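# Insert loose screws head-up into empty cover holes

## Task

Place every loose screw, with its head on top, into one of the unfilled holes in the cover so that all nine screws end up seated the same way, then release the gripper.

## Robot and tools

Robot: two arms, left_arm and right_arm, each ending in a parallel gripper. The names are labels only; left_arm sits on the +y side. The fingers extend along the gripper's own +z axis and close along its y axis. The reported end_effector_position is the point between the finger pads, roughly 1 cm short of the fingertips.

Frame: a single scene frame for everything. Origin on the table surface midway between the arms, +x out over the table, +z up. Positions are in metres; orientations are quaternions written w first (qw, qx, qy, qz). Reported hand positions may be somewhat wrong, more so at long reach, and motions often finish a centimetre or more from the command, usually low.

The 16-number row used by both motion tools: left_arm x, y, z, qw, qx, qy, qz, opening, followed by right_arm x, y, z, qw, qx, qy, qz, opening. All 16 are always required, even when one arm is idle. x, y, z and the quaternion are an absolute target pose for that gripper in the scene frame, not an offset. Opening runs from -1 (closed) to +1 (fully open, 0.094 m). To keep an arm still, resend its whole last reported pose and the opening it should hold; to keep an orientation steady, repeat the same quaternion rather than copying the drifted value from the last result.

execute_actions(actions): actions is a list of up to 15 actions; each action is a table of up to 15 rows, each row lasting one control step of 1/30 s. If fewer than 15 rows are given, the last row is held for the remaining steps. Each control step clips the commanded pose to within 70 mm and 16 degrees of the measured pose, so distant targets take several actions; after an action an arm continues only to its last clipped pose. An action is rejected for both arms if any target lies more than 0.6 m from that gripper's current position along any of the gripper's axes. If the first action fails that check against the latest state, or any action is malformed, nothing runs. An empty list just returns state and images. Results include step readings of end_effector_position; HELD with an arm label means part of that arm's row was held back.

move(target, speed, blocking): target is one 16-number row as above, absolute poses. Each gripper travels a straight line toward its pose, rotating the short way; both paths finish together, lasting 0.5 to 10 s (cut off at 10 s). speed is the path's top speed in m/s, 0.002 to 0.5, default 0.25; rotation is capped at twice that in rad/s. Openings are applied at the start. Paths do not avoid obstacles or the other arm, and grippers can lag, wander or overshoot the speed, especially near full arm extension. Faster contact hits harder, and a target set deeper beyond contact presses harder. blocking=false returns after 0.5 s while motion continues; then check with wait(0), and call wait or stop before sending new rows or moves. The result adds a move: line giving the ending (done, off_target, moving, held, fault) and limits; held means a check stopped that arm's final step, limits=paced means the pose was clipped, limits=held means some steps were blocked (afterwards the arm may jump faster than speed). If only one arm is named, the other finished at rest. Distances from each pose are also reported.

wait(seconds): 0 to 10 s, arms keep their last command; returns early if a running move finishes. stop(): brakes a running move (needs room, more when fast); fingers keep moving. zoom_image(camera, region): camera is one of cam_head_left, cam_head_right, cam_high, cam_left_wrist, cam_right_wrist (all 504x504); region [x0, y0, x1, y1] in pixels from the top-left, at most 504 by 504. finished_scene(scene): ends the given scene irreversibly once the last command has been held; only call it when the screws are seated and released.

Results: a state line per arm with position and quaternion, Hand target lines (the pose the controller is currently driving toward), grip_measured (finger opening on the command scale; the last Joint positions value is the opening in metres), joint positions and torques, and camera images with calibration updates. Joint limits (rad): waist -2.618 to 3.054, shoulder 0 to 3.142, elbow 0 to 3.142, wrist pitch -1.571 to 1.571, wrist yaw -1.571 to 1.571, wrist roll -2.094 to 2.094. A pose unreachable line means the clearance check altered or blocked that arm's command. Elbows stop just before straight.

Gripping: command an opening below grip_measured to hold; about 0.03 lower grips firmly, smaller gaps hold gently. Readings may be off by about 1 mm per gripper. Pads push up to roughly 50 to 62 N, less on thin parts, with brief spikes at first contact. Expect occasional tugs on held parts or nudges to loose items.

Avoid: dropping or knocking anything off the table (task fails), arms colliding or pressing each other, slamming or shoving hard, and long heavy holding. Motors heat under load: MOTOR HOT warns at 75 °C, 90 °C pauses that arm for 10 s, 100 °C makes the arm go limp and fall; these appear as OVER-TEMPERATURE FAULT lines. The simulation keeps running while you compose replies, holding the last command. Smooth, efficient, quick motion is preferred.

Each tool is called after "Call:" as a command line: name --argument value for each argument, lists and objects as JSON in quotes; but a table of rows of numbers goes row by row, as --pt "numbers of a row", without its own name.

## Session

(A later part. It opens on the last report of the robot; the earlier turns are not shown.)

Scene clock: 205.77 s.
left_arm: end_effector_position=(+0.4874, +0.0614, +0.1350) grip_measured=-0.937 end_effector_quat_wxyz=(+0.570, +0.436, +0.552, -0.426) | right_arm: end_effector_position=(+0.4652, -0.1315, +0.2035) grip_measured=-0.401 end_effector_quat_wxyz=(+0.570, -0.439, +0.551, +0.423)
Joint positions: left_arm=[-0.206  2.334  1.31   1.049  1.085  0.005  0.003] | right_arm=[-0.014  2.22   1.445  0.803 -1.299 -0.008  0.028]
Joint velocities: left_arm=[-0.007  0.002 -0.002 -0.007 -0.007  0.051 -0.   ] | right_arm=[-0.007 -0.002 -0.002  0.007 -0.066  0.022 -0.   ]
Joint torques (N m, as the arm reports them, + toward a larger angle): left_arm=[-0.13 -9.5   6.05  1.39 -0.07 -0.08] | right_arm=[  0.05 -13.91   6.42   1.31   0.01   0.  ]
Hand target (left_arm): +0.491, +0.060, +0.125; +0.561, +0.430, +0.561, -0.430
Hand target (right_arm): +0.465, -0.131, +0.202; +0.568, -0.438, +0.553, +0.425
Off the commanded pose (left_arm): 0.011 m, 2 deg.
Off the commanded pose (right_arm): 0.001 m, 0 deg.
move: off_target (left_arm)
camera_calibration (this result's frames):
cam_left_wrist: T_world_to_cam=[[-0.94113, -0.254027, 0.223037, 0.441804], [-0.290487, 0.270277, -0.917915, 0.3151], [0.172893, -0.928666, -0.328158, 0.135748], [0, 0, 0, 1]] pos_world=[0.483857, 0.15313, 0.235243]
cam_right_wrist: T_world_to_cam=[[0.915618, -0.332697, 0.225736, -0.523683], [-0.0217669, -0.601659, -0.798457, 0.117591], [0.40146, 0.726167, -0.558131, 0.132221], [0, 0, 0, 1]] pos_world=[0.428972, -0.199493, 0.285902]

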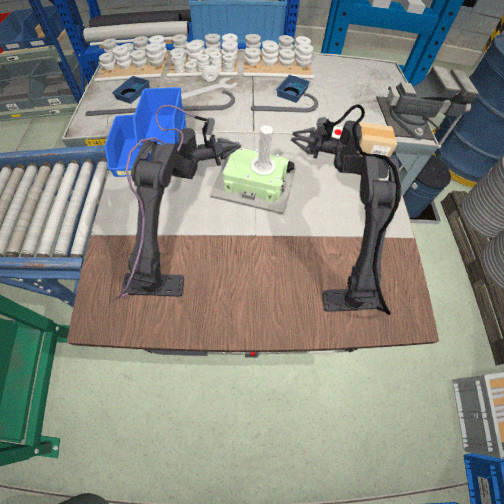

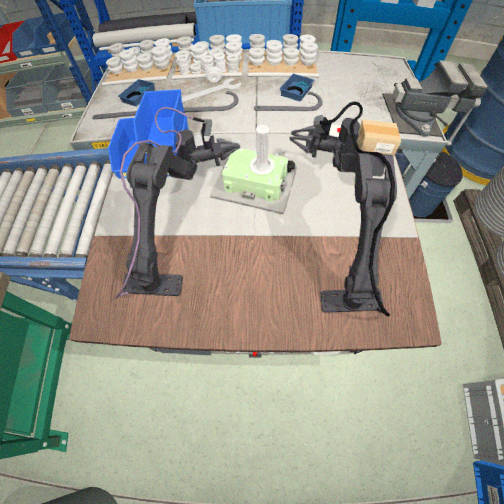

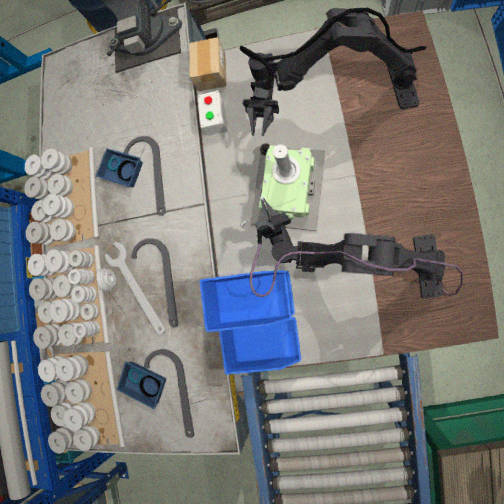

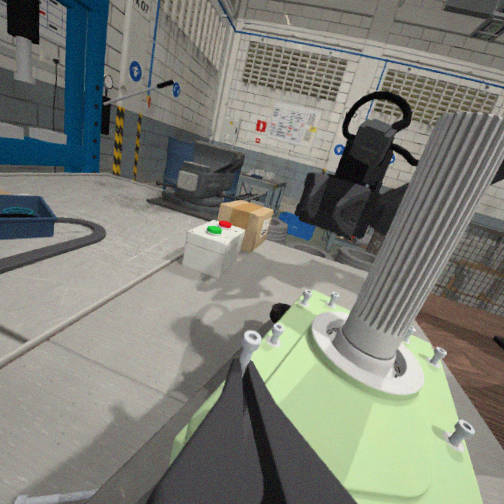

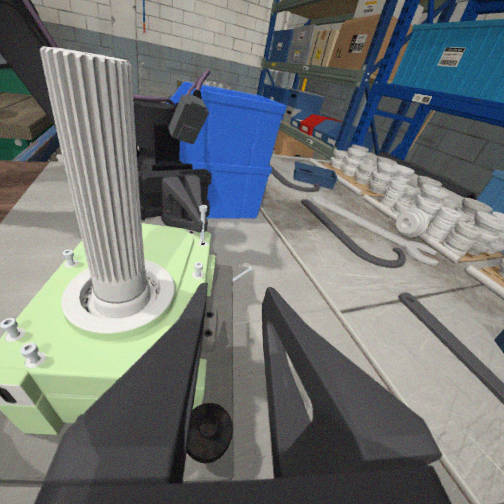

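Call:
move --target '[0.491,0.052,0.13,0.561,0.43,0.561,-0.43,-0.88,0.465,-0.1315,0.2025,0.568,-0.438,0.553,0.425,-0.4]' --speed 0.008

Call:
zoom_image --camera "cam_right_wrist" --region '[130,160,290,280]'

Scene clock: 207.93 s.
left_arm: end_effector_position=(+0.4880, +0.0616, +0.1352) grip_measured=-0.881 end_effector_quat_wxyz=(+0.571, +0.435, +0.552, -0.424) | right_arm: end_effector_position=(+0.4652, -0.1315, +0.2036) grip_measured=-0.401 end_effector_quat_wxyz=(+0.570, -0.440, +0.550, +0.423)
Joint positions: left_arm=[-0.206  2.335  1.31   1.052  1.082  0.004  0.006] | right_arm=[-0.014  2.22   1.445  0.803 -1.299 -0.008  0.028]
Joint velocities: left_arm=[-0.007  0.012 -0.012 -0.022  0.007 -0.095 -0.   ] | right_arm=[ 0.007  0.017 -0.002 -0.037  0.051  0.037 -0.   ]
Joint torques (N m, as the arm reports them, + toward a larger angle): left_arm=[-1.63 -9.97  6.69  1.21 -0.23 -0.06] | right_arm=[  0.03 -13.94   6.42   1.32   0.     0.  ]
Hand target (left_arm): +0.490, +0.052, +0.130; +0.561, +0.430, +0.561, -0.430
Hand target (right_arm): +0.465, -0.131, +0.203; +0.568, -0.438, +0.553, +0.425
Off the commanded pose (left_arm): 0.011 m, 2 deg.
Off the commanded pose (right_arm): 0.001 m, 0 deg.
move: off_target (left_arm)
camera_calibration (this result's frames):
cam_left_wrist: T_world_to_cam=[[-0.940647, -0.257435, 0.221157, 0.442626], [-0.289481, 0.268447, -0.918769, 0.315243], [0.177155, -0.928258, -0.327036, 0.133638], [0, 0, 0, 1]] pos_world=[0.483937, 0.153372, 0.235451]
cam_right_wrist: T_world_to_cam=[[0.915532, -0.332699, 0.226083, -0.523723], [-0.0214624, -0.601654, -0.798468, 0.117488], [0.401673, 0.72617, -0.557974, 0.132116], [0, 0, 0, 1]] pos_world=[0.428939, -0.199494, 0.285933]

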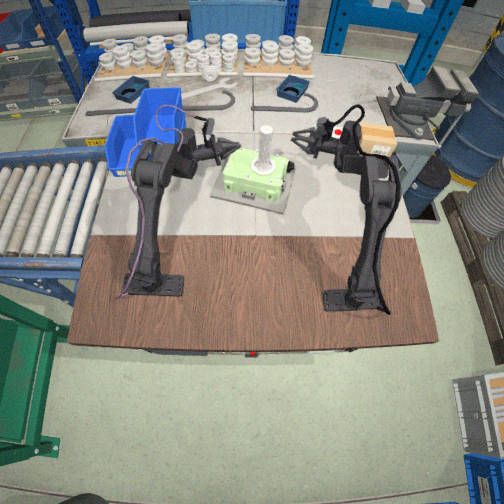

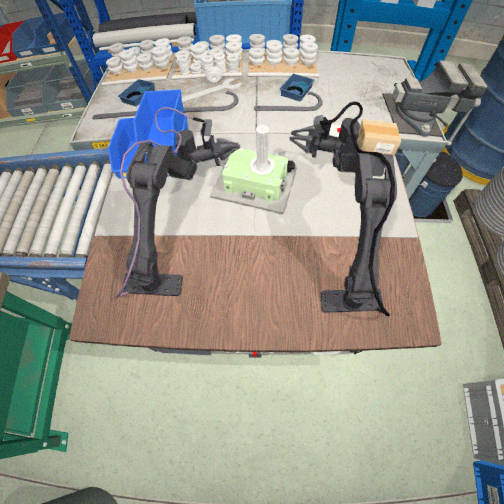

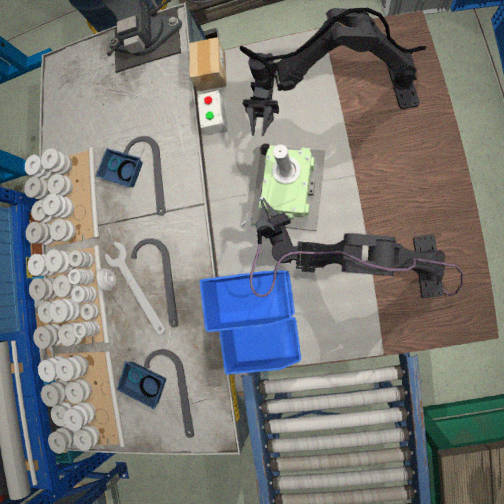

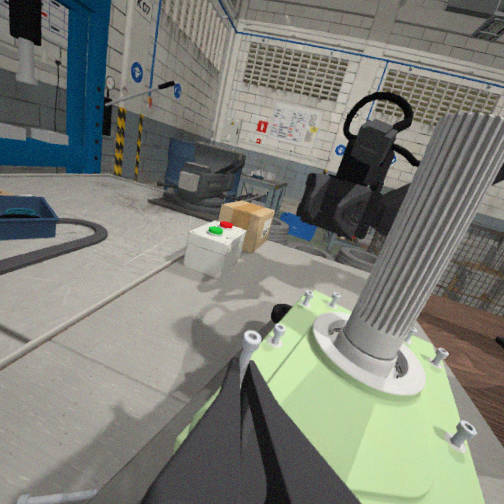

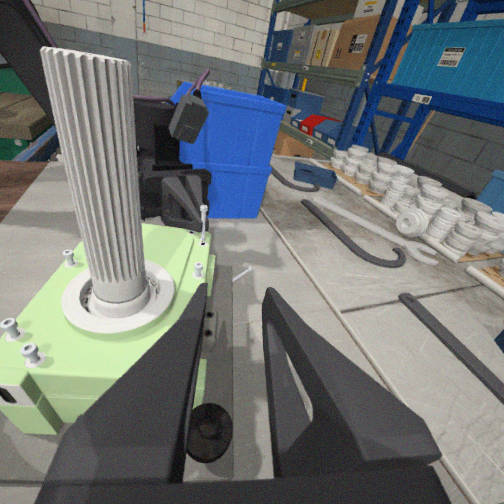

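Region (130, 160, 290, 280) of cam_right_wrist's 504x504 image, scaled by 3.150, with more detail than that image has; it fills the top 378 rows of this view, and the rest is white.

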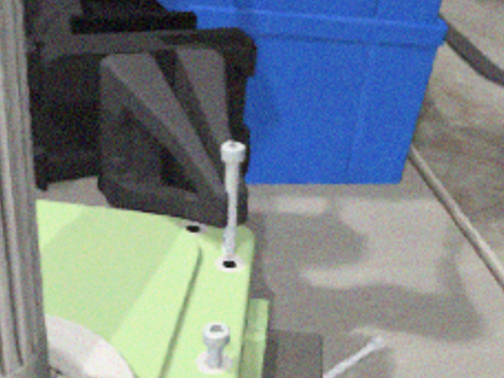

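Call:
move --target '[0.489,0.0615,0.135,0.561,0.43,0.561,-0.43,-1,0.465,-0.1315,0.2025,0.568,-0.438,0.553,0.425,-0.4]' --speed 0.02

Call:
move --target '[0.490,0.052,0.146,0.561,0.43,0.561,-0.43,-1,0.465,-0.1315,0.2025,0.568,-0.438,0.553,0.425,-0.4]' --speed 0.02

Call:
zoom_image --camera "cam_right_wrist" --region '[130,160,290,280]'

Scene clock: 209.10 s.
left_arm: end_effector_position=(+0.4881, +0.0616, +0.1350) grip_measured=-0.937 end_effector_quat_wxyz=(+0.571, +0.435, +0.552, -0.425) | right_arm: end_effector_position=(+0.4652, -0.1315, +0.2036) grip_measured=-0.401 end_effector_quat_wxyz=(+0.570, -0.440, +0.550, +0.423)
Joint positions: left_arm=[-0.206  2.335  1.31   1.05   1.082  0.004  0.003] | right_arm=[-0.014  2.22   1.445  0.804 -1.299 -0.008  0.028]
Joint velocities: left_arm=[-0.002 -0.007 -0.002 -0.022  0.037 -0.095  0.   ] | right_arm=[ 0.002  0.002 -0.027  0.037 -0.11  -0.037 -0.   ]
Joint torques (N m, as the arm reports them, + toward a larger angle): left_arm=[  0.06 -11.59   5.29   1.2    0.    -0.07] | right_arm=[  0.07 -13.92   6.42   1.31   0.01   0.  ]
Hand target (left_arm): +0.489, +0.062, +0.135; +0.562, +0.430, +0.561, -0.430
Hand target (right_arm): +0.465, -0.131, +0.203; +0.568, -0.438, +0.553, +0.425
Off the commanded pose (left_arm): 0.001 m, 2 deg.
Off the commanded pose (right_arm): 0.001 m, 0 deg.
move: done
camera_calibration (this result's frames):
cam_left_wrist: T_world_to_cam=[[-0.940317, -0.257511, 0.222468, 0.44235], [-0.290848, 0.268759, -0.918246, 0.315606], [0.176668, -0.928147, -0.327615, 0.133868], [0, 0, 0, 1]] pos_world=[0.484092, 0.153337, 0.235253]
cam_right_wrist: T_world_to_cam=[[0.915445, -0.3327, 0.226431, -0.523763], [-0.0211578, -0.60165, -0.798479, 0.117385], [0.401886, 0.726173, -0.557817, 0.132011], [0, 0, 0, 1]] pos_world=[0.428907, -0.199494, 0.285964]

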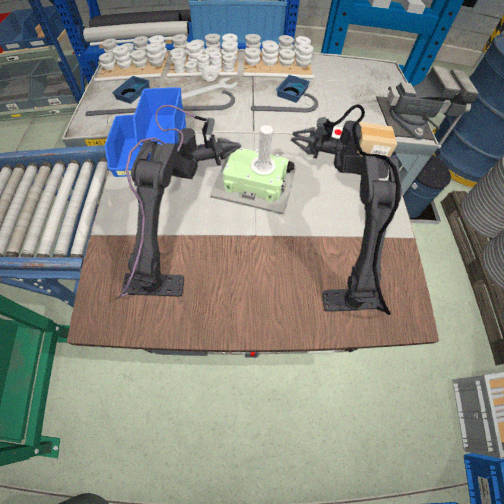

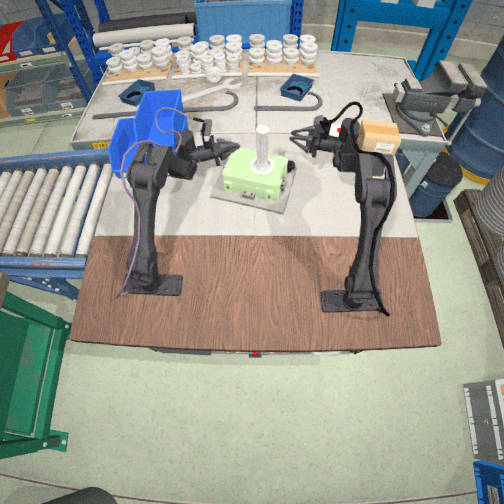

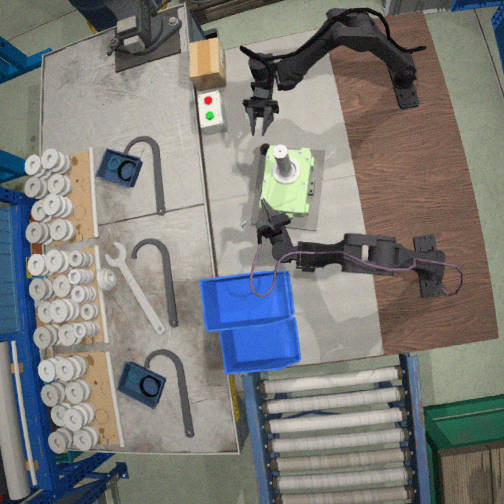

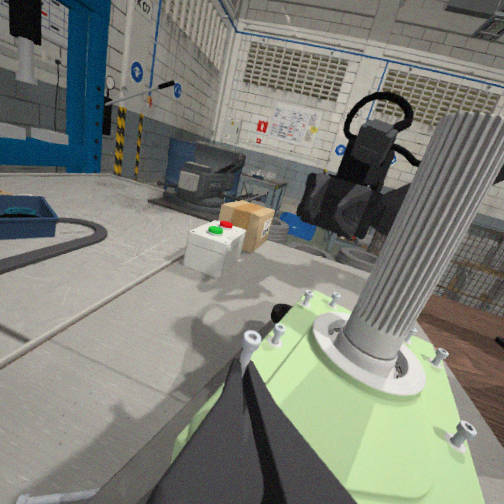

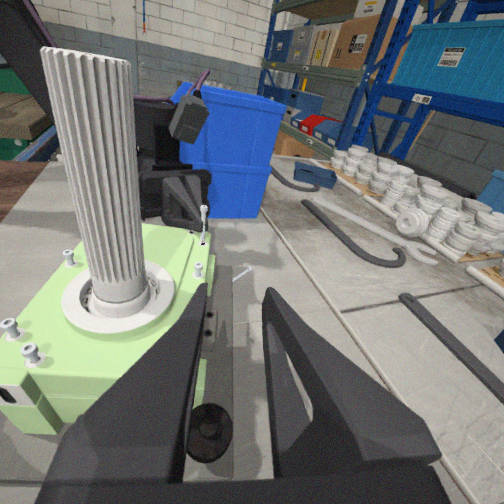

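Scene clock: 210.10 s.
left_arm: end_effector_position=(+0.4889, +0.0616, +0.1343) grip_measured=-0.937 end_effector_quat_wxyz=(+0.563, +0.429, +0.563, -0.427) | right_arm: end_effector_position=(+0.4652, -0.1315, +0.2036) grip_measured=-0.401 end_effector_quat_wxyz=(+0.570, -0.440, +0.550, +0.423)
Joint positions: left_arm=[-0.207  2.325  1.31   1.013  1.075  0.004  0.003] | right_arm=[-0.014  2.22   1.445  0.804 -1.299 -0.008  0.028]
Joint velocities: left_arm=[ 0.007 -0.017  0.007 -0.051 -0.022  0.051  0.001] | right_arm=[ 0.007 -0.007  0.002  0.022 -0.007 -0.081  0.   ]
Joint torques (N m, as the arm reports them, + toward a larger angle): left_arm=[ -1.58 -12.3    6.66   1.27  -0.14  -0.07] | right_arm=[  0.05 -13.92   6.4    1.32   0.01   0.  ]
Hand target (left_arm): +0.489, +0.052, +0.146; +0.562, +0.430, +0.561, -0.430
Hand target (right_arm): +0.465, -0.131, +0.202; +0.568, -0.438, +0.553, +0.425
Off the commanded pose (left_arm): 0.015 m, 0 deg.
Off the commanded pose (right_arm): 0.001 m, 0 deg.
move: off_target (left_arm)
camera_calibration (this result's frames):
cam_left_wrist: T_world_to_cam=[[-0.932276, -0.264259, 0.247042, 0.436446], [-0.317873, 0.272443, -0.908147, 0.326829], [0.172681, -0.925172, -0.337992, 0.136608], [0, 0, 0, 1]] pos_world=[0.487189, 0.152679, 0.235161]
cam_right_wrist: T_world_to_cam=[[0.915445, -0.3327, 0.226431, -0.523763], [-0.0211578, -0.60165, -0.798479, 0.117385], [0.401886, 0.726173, -0.557817, 0.132011], [0, 0, 0, 1]] pos_world=[0.428907, -0.199494, 0.285964]

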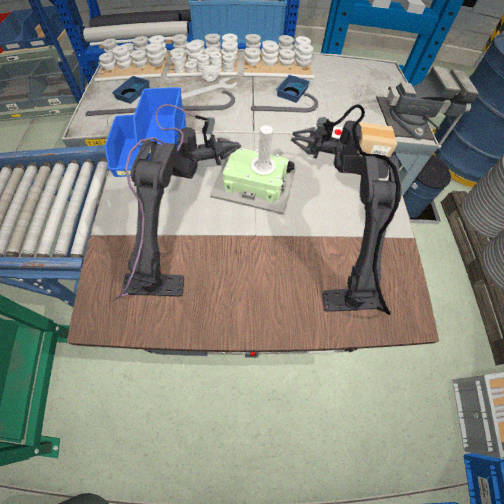

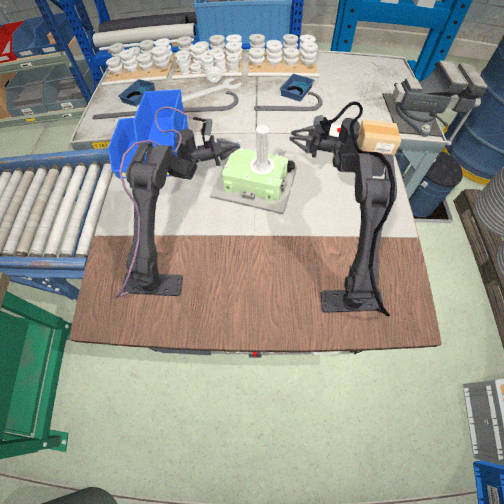

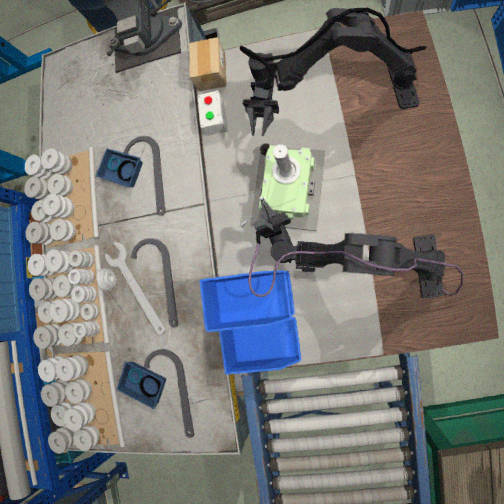

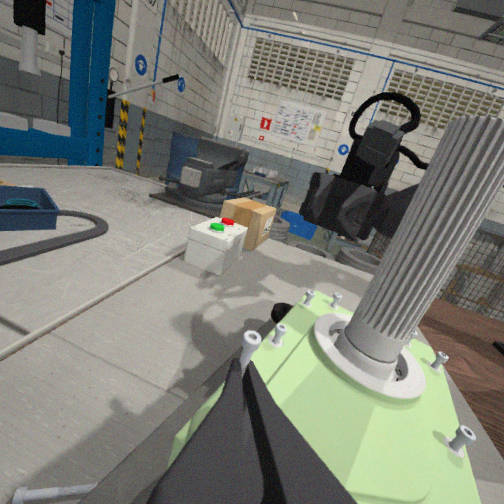

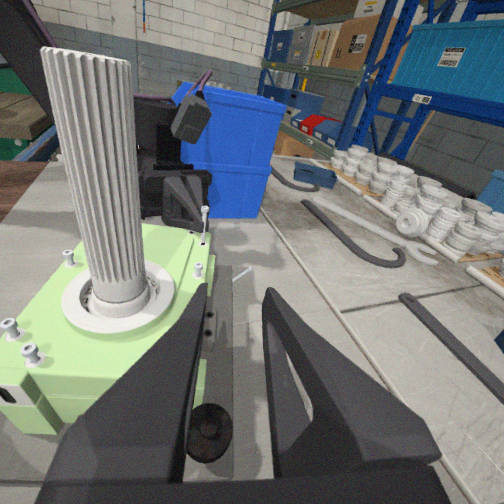

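Region (130, 160, 290, 280) of cam_right_wrist's 504x504 image, scaled by 3.150, with more detail than that image has; it fills the top 378 rows of this view, and the rest is white.

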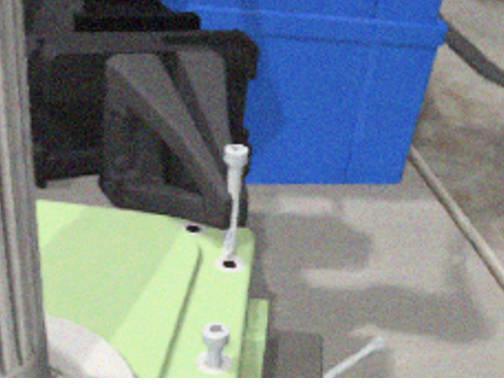

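Call:
move --target '[0.490,0.052,0.156,0.561,0.43,0.561,-0.43,-1,0.465,-0.1315,0.2025,0.568,-0.438,0.553,0.425,-0.4]' --speed 0.02

Call:
move --target '[0.491,0.057,0.128,0.561,0.43,0.561,-0.43,-1,0.465,-0.1315,0.2025,0.568,-0.438,0.553,0.425,-0.4]' --speed 0.02

Call:
zoom_image --camera "cam_right_wrist" --region '[130,160,290,280]'

Scene clock: 211.73 s.
left_arm: end_effector_position=(+0.4864, +0.0578, +0.1362) grip_measured=-0.937 end_effector_quat_wxyz=(+0.551, +0.426, +0.571, -0.434) | right_arm: end_effector_position=(+0.4652, -0.1315, +0.2037) grip_measured=-0.401 end_effector_quat_wxyz=(+0.570, -0.440, +0.550, +0.423)
Joint positions: left_arm=[-0.215  2.306  1.31   0.963  1.074  0.004  0.003] | right_arm=[-0.014  2.22   1.445  0.804 -1.299 -0.008  0.028]
Joint velocities: left_arm=[-0.012  0.007  0.017  0.051 -0.095 -0.037  0.   ] | right_arm=[ 0.017 -0.002 -0.002 -0.037  0.081  0.007  0.   ]
Joint torques (N m, as the arm reports them, + toward a larger angle): left_arm=[ -0.95 -12.89   7.01   1.42  -0.12  -0.07] | right_arm=[  0.03 -13.9    6.4    1.31   0.01   0.01]
Hand target (left_arm): +0.489, +0.052, +0.156; +0.562, +0.430, +0.561, -0.430
Hand target (right_arm): +0.465, -0.131, +0.203; +0.568, -0.438, +0.553, +0.425
Off the commanded pose (left_arm): 0.021 m, 2 deg.
Off the commanded pose (right_arm): 0.001 m, 1 deg.
move: off_target (left_arm)
camera_calibration (this result's frames):
cam_left_wrist: T_world_to_cam=[[-0.926347, -0.259355, 0.27316, 0.425915], [-0.343013, 0.281191, -0.896255, 0.338928], [0.155638, -0.923941, -0.349442, 0.143999], [0, 0, 0, 1]] pos_world=[0.48839, 0.148206, 0.237743]
cam_right_wrist: T_world_to_cam=[[0.915359, -0.332701, 0.226778, -0.523803], [-0.0208532, -0.601646, -0.798491, 0.117282], [0.402099, 0.726176, -0.55766, 0.131906], [0, 0, 0, 1]] pos_world=[0.428874, -0.199495, 0.285995]

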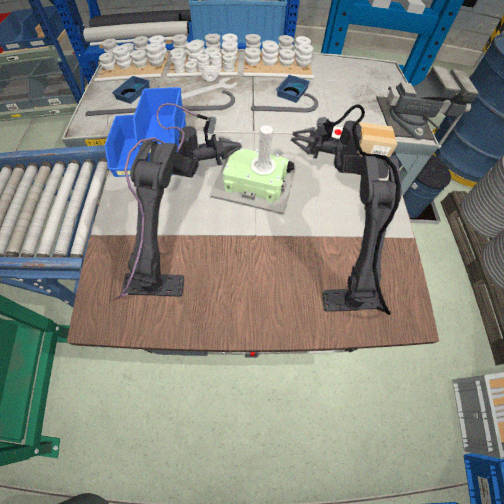

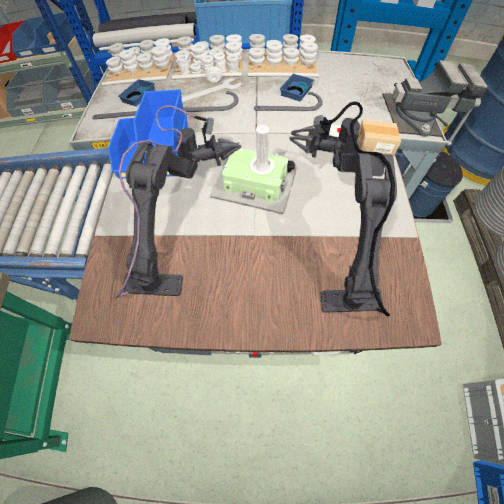

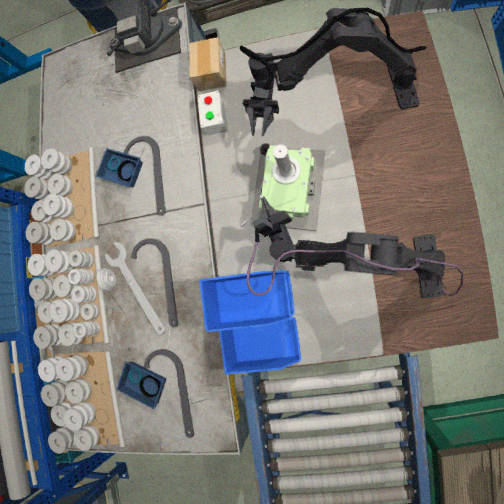

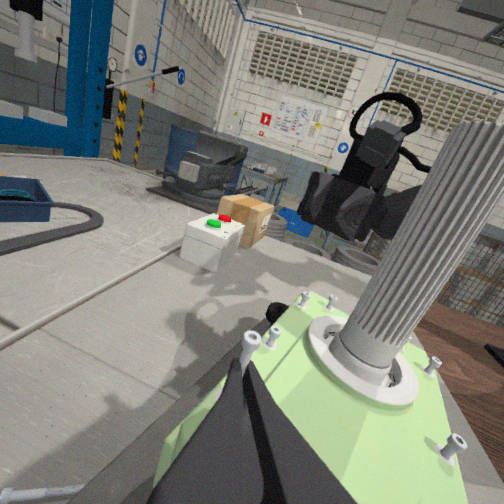

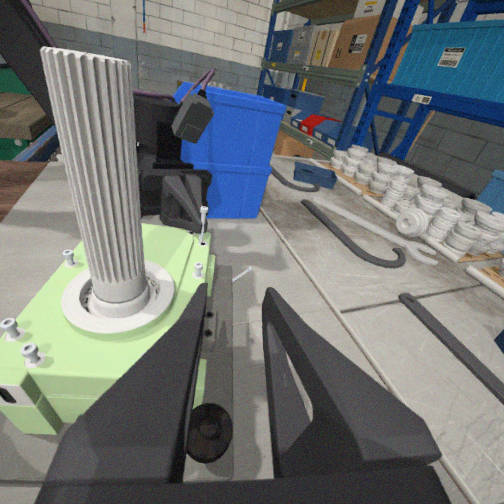

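Scene clock: 212.73 s.
left_arm: end_effector_position=(+0.4867, +0.0577, +0.1372) grip_measured=-0.937 end_effector_quat_wxyz=(+0.569, +0.434, +0.553, -0.426) | right_arm: end_effector_position=(+0.4652, -0.1315, +0.2037) grip_measured=-0.401 end_effector_quat_wxyz=(+0.570, -0.440, +0.550, +0.423)
Joint positions: left_arm=[-0.215  2.327  1.31   1.04   1.075  0.003  0.003] | right_arm=[-0.014  2.22   1.445  0.804 -1.299 -0.008  0.028]
Joint velocities: left_arm=[ 0.007 -0.002  0.007  0.051  0.007 -0.007 -0.001] | right_arm=[-0.027 -0.007 -0.002 -0.022  0.022  0.037 -0.   ]
Joint torques (N m, as the arm reports them, + toward a larger angle): left_arm=[ 0.08 -9.36  6.33  1.39 -0.02 -0.06] | right_arm=[  0.02 -13.91   6.41   1.31   0.01   0.01]
Hand target (left_arm): +0.491, +0.057, +0.128; +0.561, +0.430, +0.561, -0.430
Hand target (right_arm): +0.465, -0.131, +0.202; +0.568, -0.438, +0.553, +0.425
Off the commanded pose (left_arm): 0.010 m, 1 deg.
Off the commanded pose (right_arm): 0.001 m, 1 deg.
move: done
camera_calibration (this result's frames):
cam_left_wrist: T_world_to_cam=[[-0.939805, -0.255729, 0.226648, 0.438702], [-0.294443, 0.269446, -0.916898, 0.319801], [0.173408, -0.92844, -0.328524, 0.132893], [0, 0, 0, 1]] pos_world=[0.483412, 0.149403, 0.237453]
cam_right_wrist: T_world_to_cam=[[0.915359, -0.332701, 0.226778, -0.523803], [-0.0208532, -0.601646, -0.798491, 0.117282], [0.402099, 0.726176, -0.55766, 0.131906], [0, 0, 0, 1]] pos_world=[0.428874, -0.199495, 0.285995]

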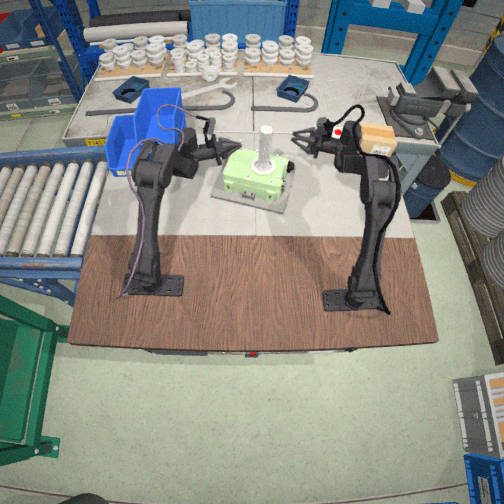

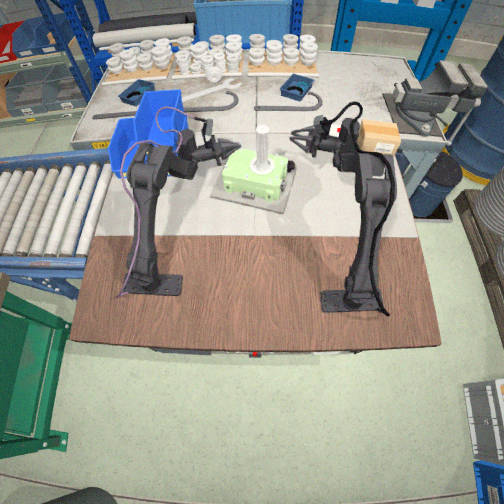

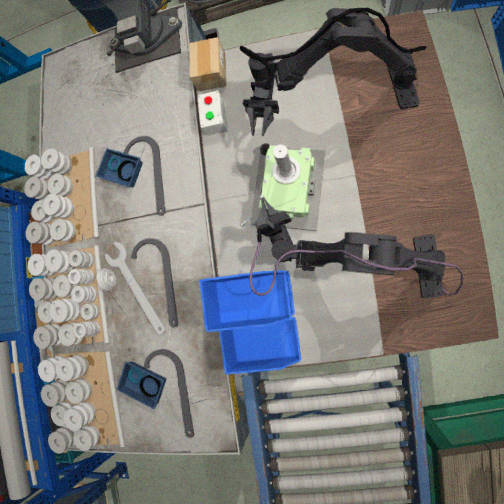

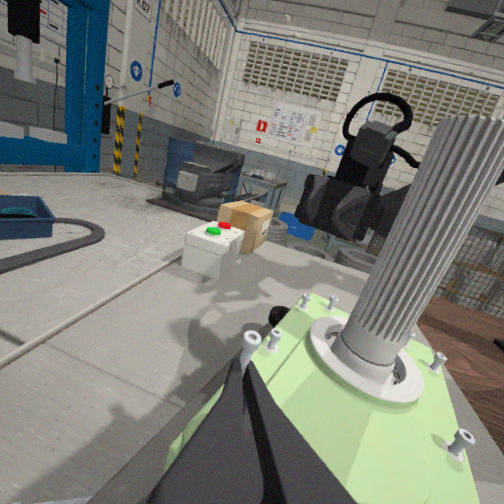

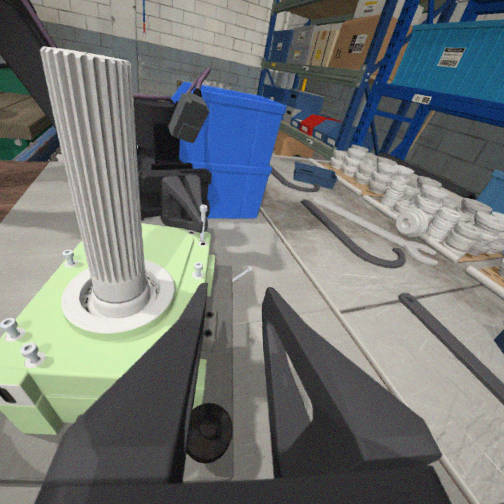

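Region (130, 160, 290, 280) of cam_right_wrist's 504x504 image, scaled by 3.150, with more detail than that image has; it fills the top 378 rows of this view, and the rest is white.

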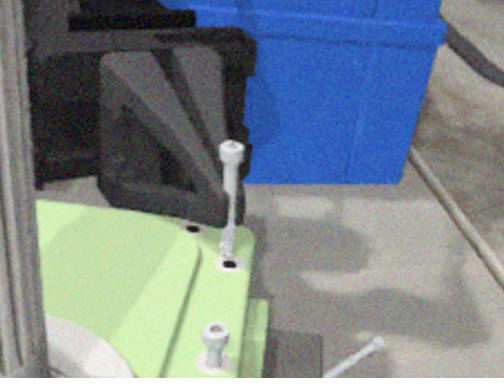

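Tip now hovers ~2 mm above, near hole; loosen.

Call:
move --target '[0.491,0.057,0.128,0.561,0.43,0.561,-0.43,-0.88,0.465,-0.1315,0.2025,0.568,-0.438,0.553,0.425,-0.4]' --speed 0.02

Call:
zoom_image --camera "cam_right_wrist" --region '[130,160,290,280]'

Scene clock: 213.67 s.
left_arm: end_effector_position=(+0.4871, +0.0578, +0.1378) grip_measured=-0.882 end_effector_quat_wxyz=(+0.571, +0.434, +0.552, -0.425) | right_arm: end_effector_position=(+0.4652, -0.1315, +0.2037) grip_measured=-0.401 end_effector_quat_wxyz=(+0.570, -0.440, +0.550, +0.423)
Joint positions: left_arm=[-0.215  2.328  1.31   1.045  1.073  0.003  0.006] | right_arm=[-0.014  2.22   1.445  0.804 -1.299 -0.008  0.028]
Joint velocities: left_arm=[-0.017  0.002  0.002 -0.007 -0.022  0.022 -0.   ] | right_arm=[ 0.007  0.017  0.012  0.037 -0.051 -0.066  0.001]
Joint torques (N m, as the arm reports them, + toward a larger angle): left_arm=[ 0.08 -9.28  6.32  1.37  0.   -0.05] | right_arm=[  0.03 -13.92   6.38   1.31   0.     0.  ]
Hand target (left_arm): +0.491, +0.057, +0.128; +0.561, +0.430, +0.561, -0.430
Hand target (right_arm): +0.465, -0.131, +0.203; +0.568, -0.438, +0.553, +0.425
Off the commanded pose (left_arm): 0.011 m, 2 deg.
Off the commanded pose (right_arm): 0.001 m, 1 deg.
move: off_target (left_arm)
camera_calibration (this result's frames):
cam_left_wrist: T_world_to_cam=[[-0.940314, -0.257273, 0.222756, 0.439765], [-0.290878, 0.267873, -0.918495, 0.318977], [0.176634, -0.928469, -0.32672, 0.131295], [0, 0, 0, 1]] pos_world=[0.483109, 0.149598, 0.237916]
cam_right_wrist: T_world_to_cam=[[0.915359, -0.332701, 0.226778, -0.523803], [-0.0208532, -0.601646, -0.798491, 0.117282], [0.402099, 0.726176, -0.55766, 0.131906], [0, 0, 0, 1]] pos_world=[0.428874, -0.199495, 0.285995]

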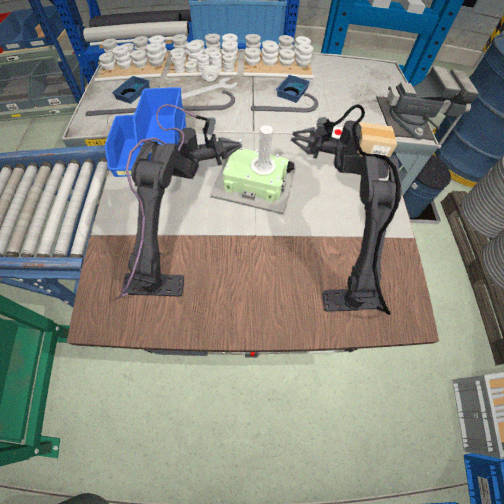

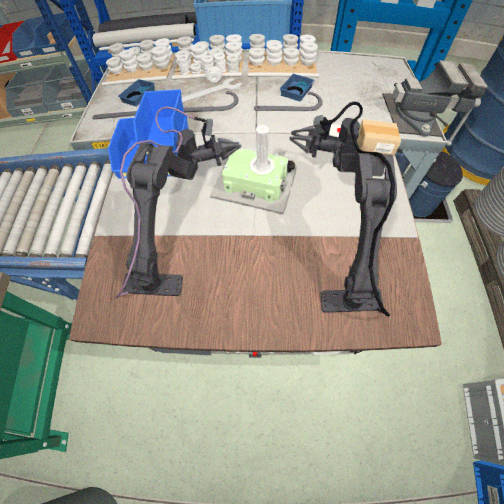

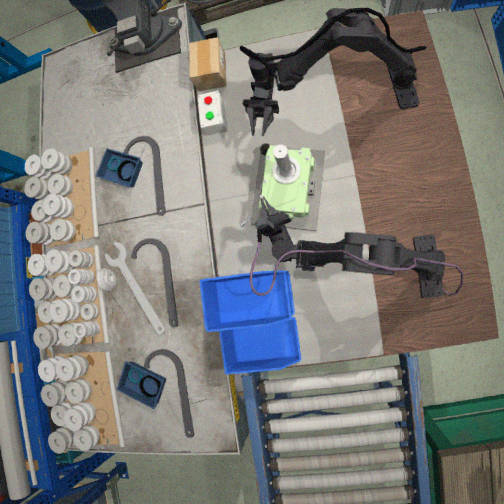

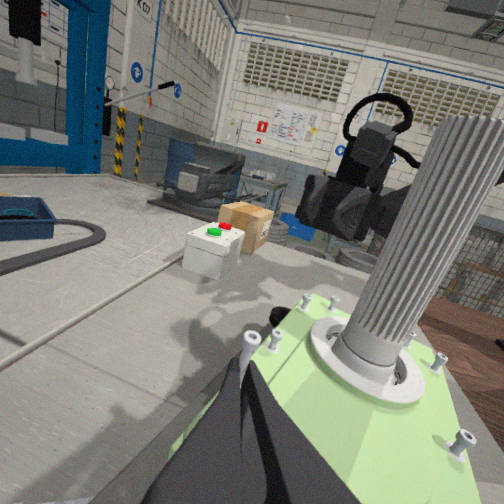

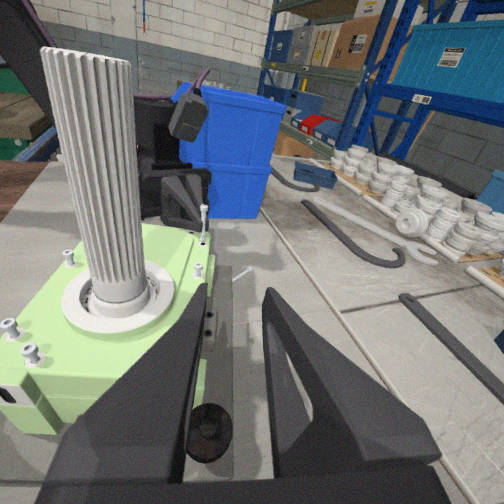

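Region (130, 160, 290, 280) of cam_right_wrist's 504x504 image, scaled by 3.150, with more detail than that image has; it fills the top 378 rows of this view, and the rest is white.

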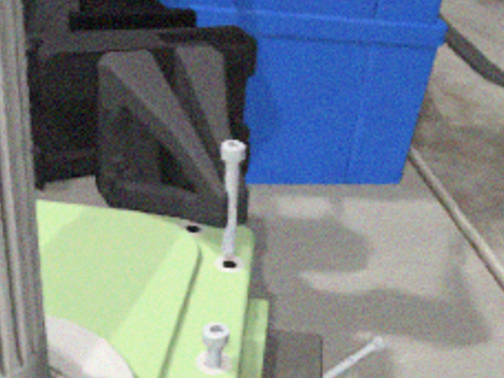

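Call:
move --target '[0.491,0.057,0.128,0.561,0.43,0.561,-0.43,-0.845,0.465,-0.1315,0.2025,0.568,-0.438,0.553,0.425,-0.4]' --speed 0.02

Call:
zoom_image --camera "cam_right_wrist" --region '[130,160,290,280]'

Scene clock: 214.73 s.
left_arm: end_effector_position=(+0.4873, +0.0578, +0.1381) grip_measured=-0.847 end_effector_quat_wxyz=(+0.572, +0.434, +0.552, -0.424) | right_arm: end_effector_position=(+0.4652, -0.1315, +0.2037) grip_measured=-0.401 end_effector_quat_wxyz=(+0.570, -0.440, +0.550, +0.423)
Joint positions: left_arm=[-0.215  2.328  1.31   1.047  1.072  0.003  0.007] | right_arm=[-0.014  2.22   1.445  0.805 -1.299 -0.008  0.028]
Joint velocities: left_arm=[-0.002  0.007  0.002  0.051  0.022  0.007 -0.   ] | right_arm=[ 0.002  0.007  0.012  0.037  0.037  0.007 -0.   ]
Joint torques (N m, as the arm reports them, + toward a larger angle): left_arm=[ 0.07 -9.28  6.32  1.35  0.01 -0.05] | right_arm=[  0.04 -13.9    6.39   1.31   0.     0.01]
Hand target (left_arm): +0.491, +0.057, +0.128; +0.561, +0.430, +0.561, -0.430
Hand target (right_arm): +0.465, -0.131, +0.203; +0.568, -0.438, +0.553, +0.425
Off the commanded pose (left_arm): 0.011 m, 2 deg.
Off the commanded pose (right_arm): 0.001 m, 1 deg.
move: off_target (left_arm)
camera_calibration (this result's frames):
cam_left_wrist: T_world_to_cam=[[-0.940511, -0.258225, 0.220813, 0.440294], [-0.289145, 0.267026, -0.919289, 0.318663], [0.17842, -0.928449, -0.325805, 0.130434], [0, 0, 0, 1]] pos_world=[0.48297, 0.149705, 0.238216]
cam_right_wrist: T_world_to_cam=[[0.915272, -0.332702, 0.227125, -0.523843], [-0.0205486, -0.601642, -0.798502, 0.11718], [0.402311, 0.726179, -0.557503, 0.131801], [0, 0, 0, 1]] pos_world=[0.428841, -0.199495, 0.286026]

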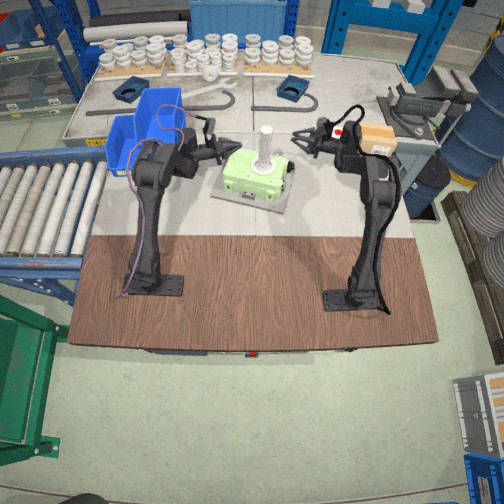

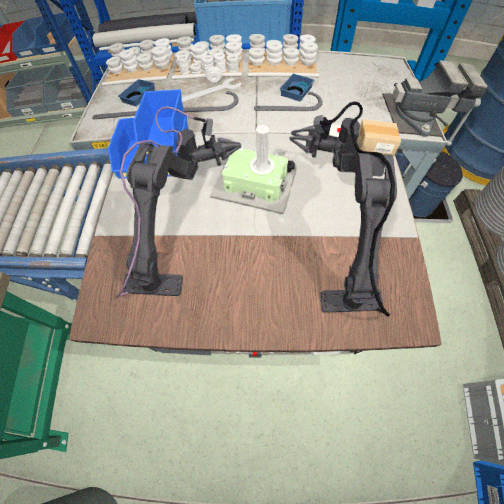

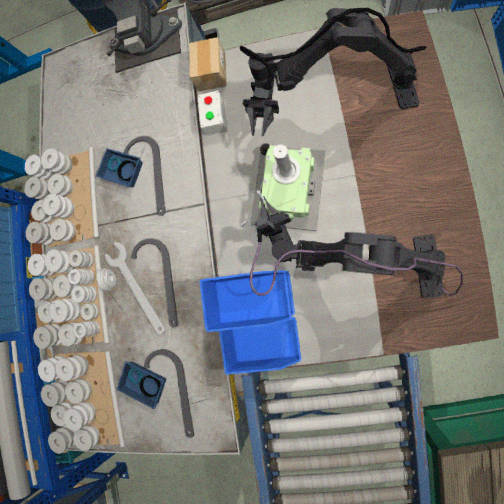

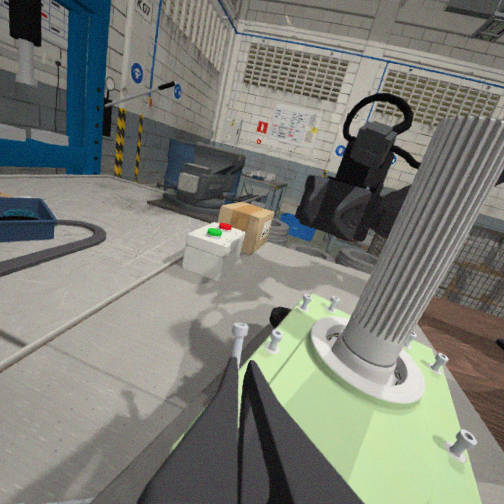

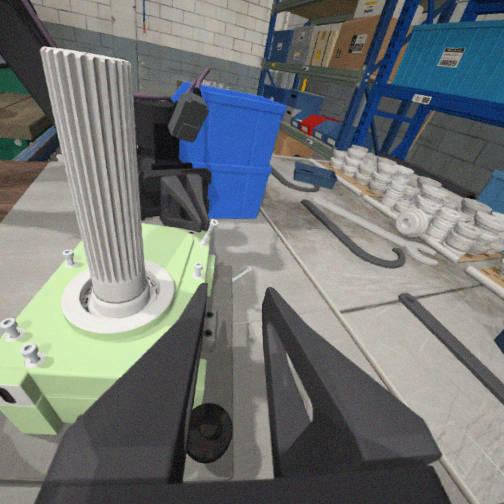

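Region (130, 160, 290, 280) of cam_right_wrist's 504x504 image, scaled by 3.150, with more detail than that image has; it fills the top 378 rows of this view, and the rest is white.

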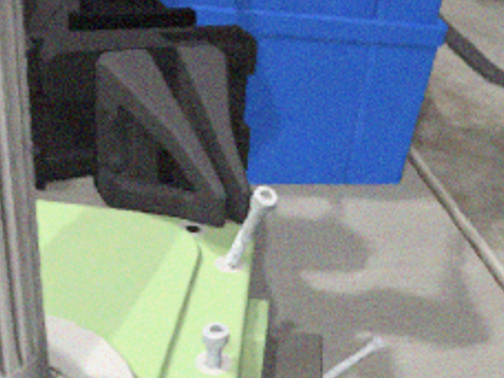

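Call:
wait --seconds 1.5

Call:
zoom_image --camera "cam_right_wrist" --region '[130,160,330,310]'

Scene clock: 216.30 s.
left_arm: end_effector_position=(+0.4873, +0.0578, +0.1381) grip_measured=-0.847 end_effector_quat_wxyz=(+0.572, +0.434, +0.552, -0.424) | right_arm: end_effector_position=(+0.4652, -0.1315, +0.2037) grip_measured=-0.401 end_effector_quat_wxyz=(+0.570, -0.440, +0.550, +0.423)
Joint positions: left_arm=[-0.215  2.328  1.31   1.047  1.072  0.003  0.007] | right_arm=[-0.014  2.22   1.445  0.805 -1.299 -0.008  0.028]
Joint velocities: left_arm=[-0.017 -0.022  0.002 -0.022  0.081 -0.037  0.   ] | right_arm=[-0.002 -0.002 -0.007 -0.066 -0.022 -0.007 -0.001]
Joint torques (N m, as the arm reports them, + toward a larger angle): left_arm=[ 0.08 -9.28  6.32  1.34  0.01 -0.05] | right_arm=[  0.08 -13.89   6.39   1.31   0.01   0.01]
Hand target (left_arm): +0.491, +0.057, +0.128; +0.561, +0.430, +0.561, -0.430
Hand target (right_arm): +0.465, -0.131, +0.203; +0.568, -0.438, +0.553, +0.425
Off the commanded pose (left_arm): 0.011 m, 2 deg.
Off the commanded pose (right_arm): 0.001 m, 1 deg.
wait: 1.50 s; at rest by 0.10 s
camera_calibration (this result's frames):
cam_left_wrist: T_world_to_cam=[[-0.940511, -0.258225, 0.220813, 0.440294], [-0.289145, 0.267026, -0.919289, 0.318663], [0.17842, -0.928449, -0.325805, 0.130434], [0, 0, 0, 1]] pos_world=[0.48297, 0.149705, 0.238216]
cam_right_wrist: T_world_to_cam=[[0.915272, -0.332702, 0.227125, -0.523843], [-0.0205486, -0.601642, -0.798502, 0.11718], [0.402311, 0.726179, -0.557503, 0.131801], [0, 0, 0, 1]] pos_world=[0.428841, -0.199495, 0.286026]

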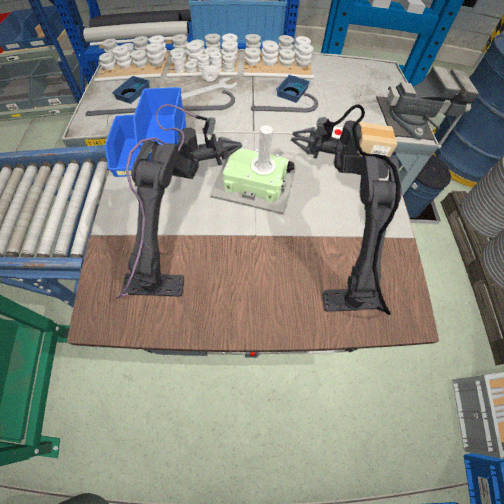

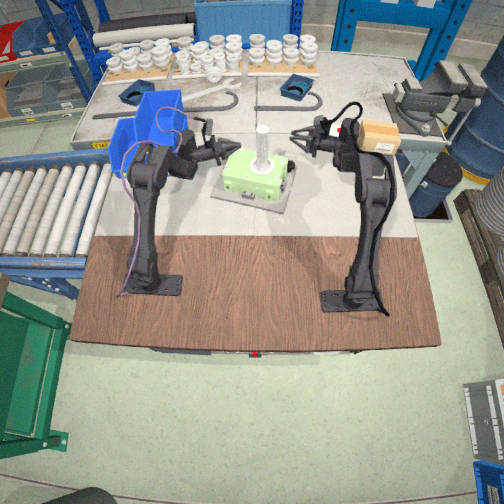

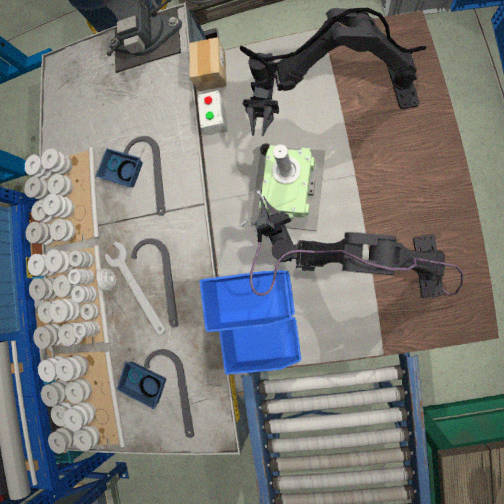

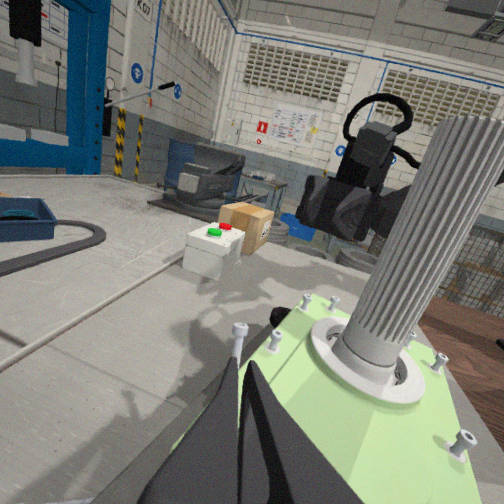

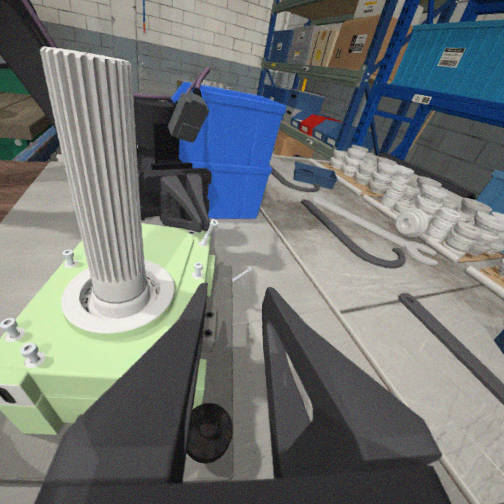

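Region (130, 160, 330, 310) of cam_right_wrist's 504x504 image, scaled by 2.520, with more detail than that image has; it fills the top 378 rows of this view, and the rest is white.

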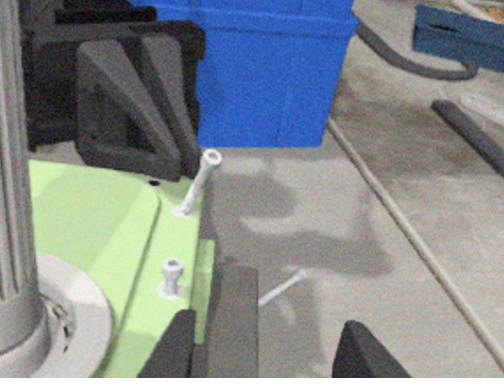

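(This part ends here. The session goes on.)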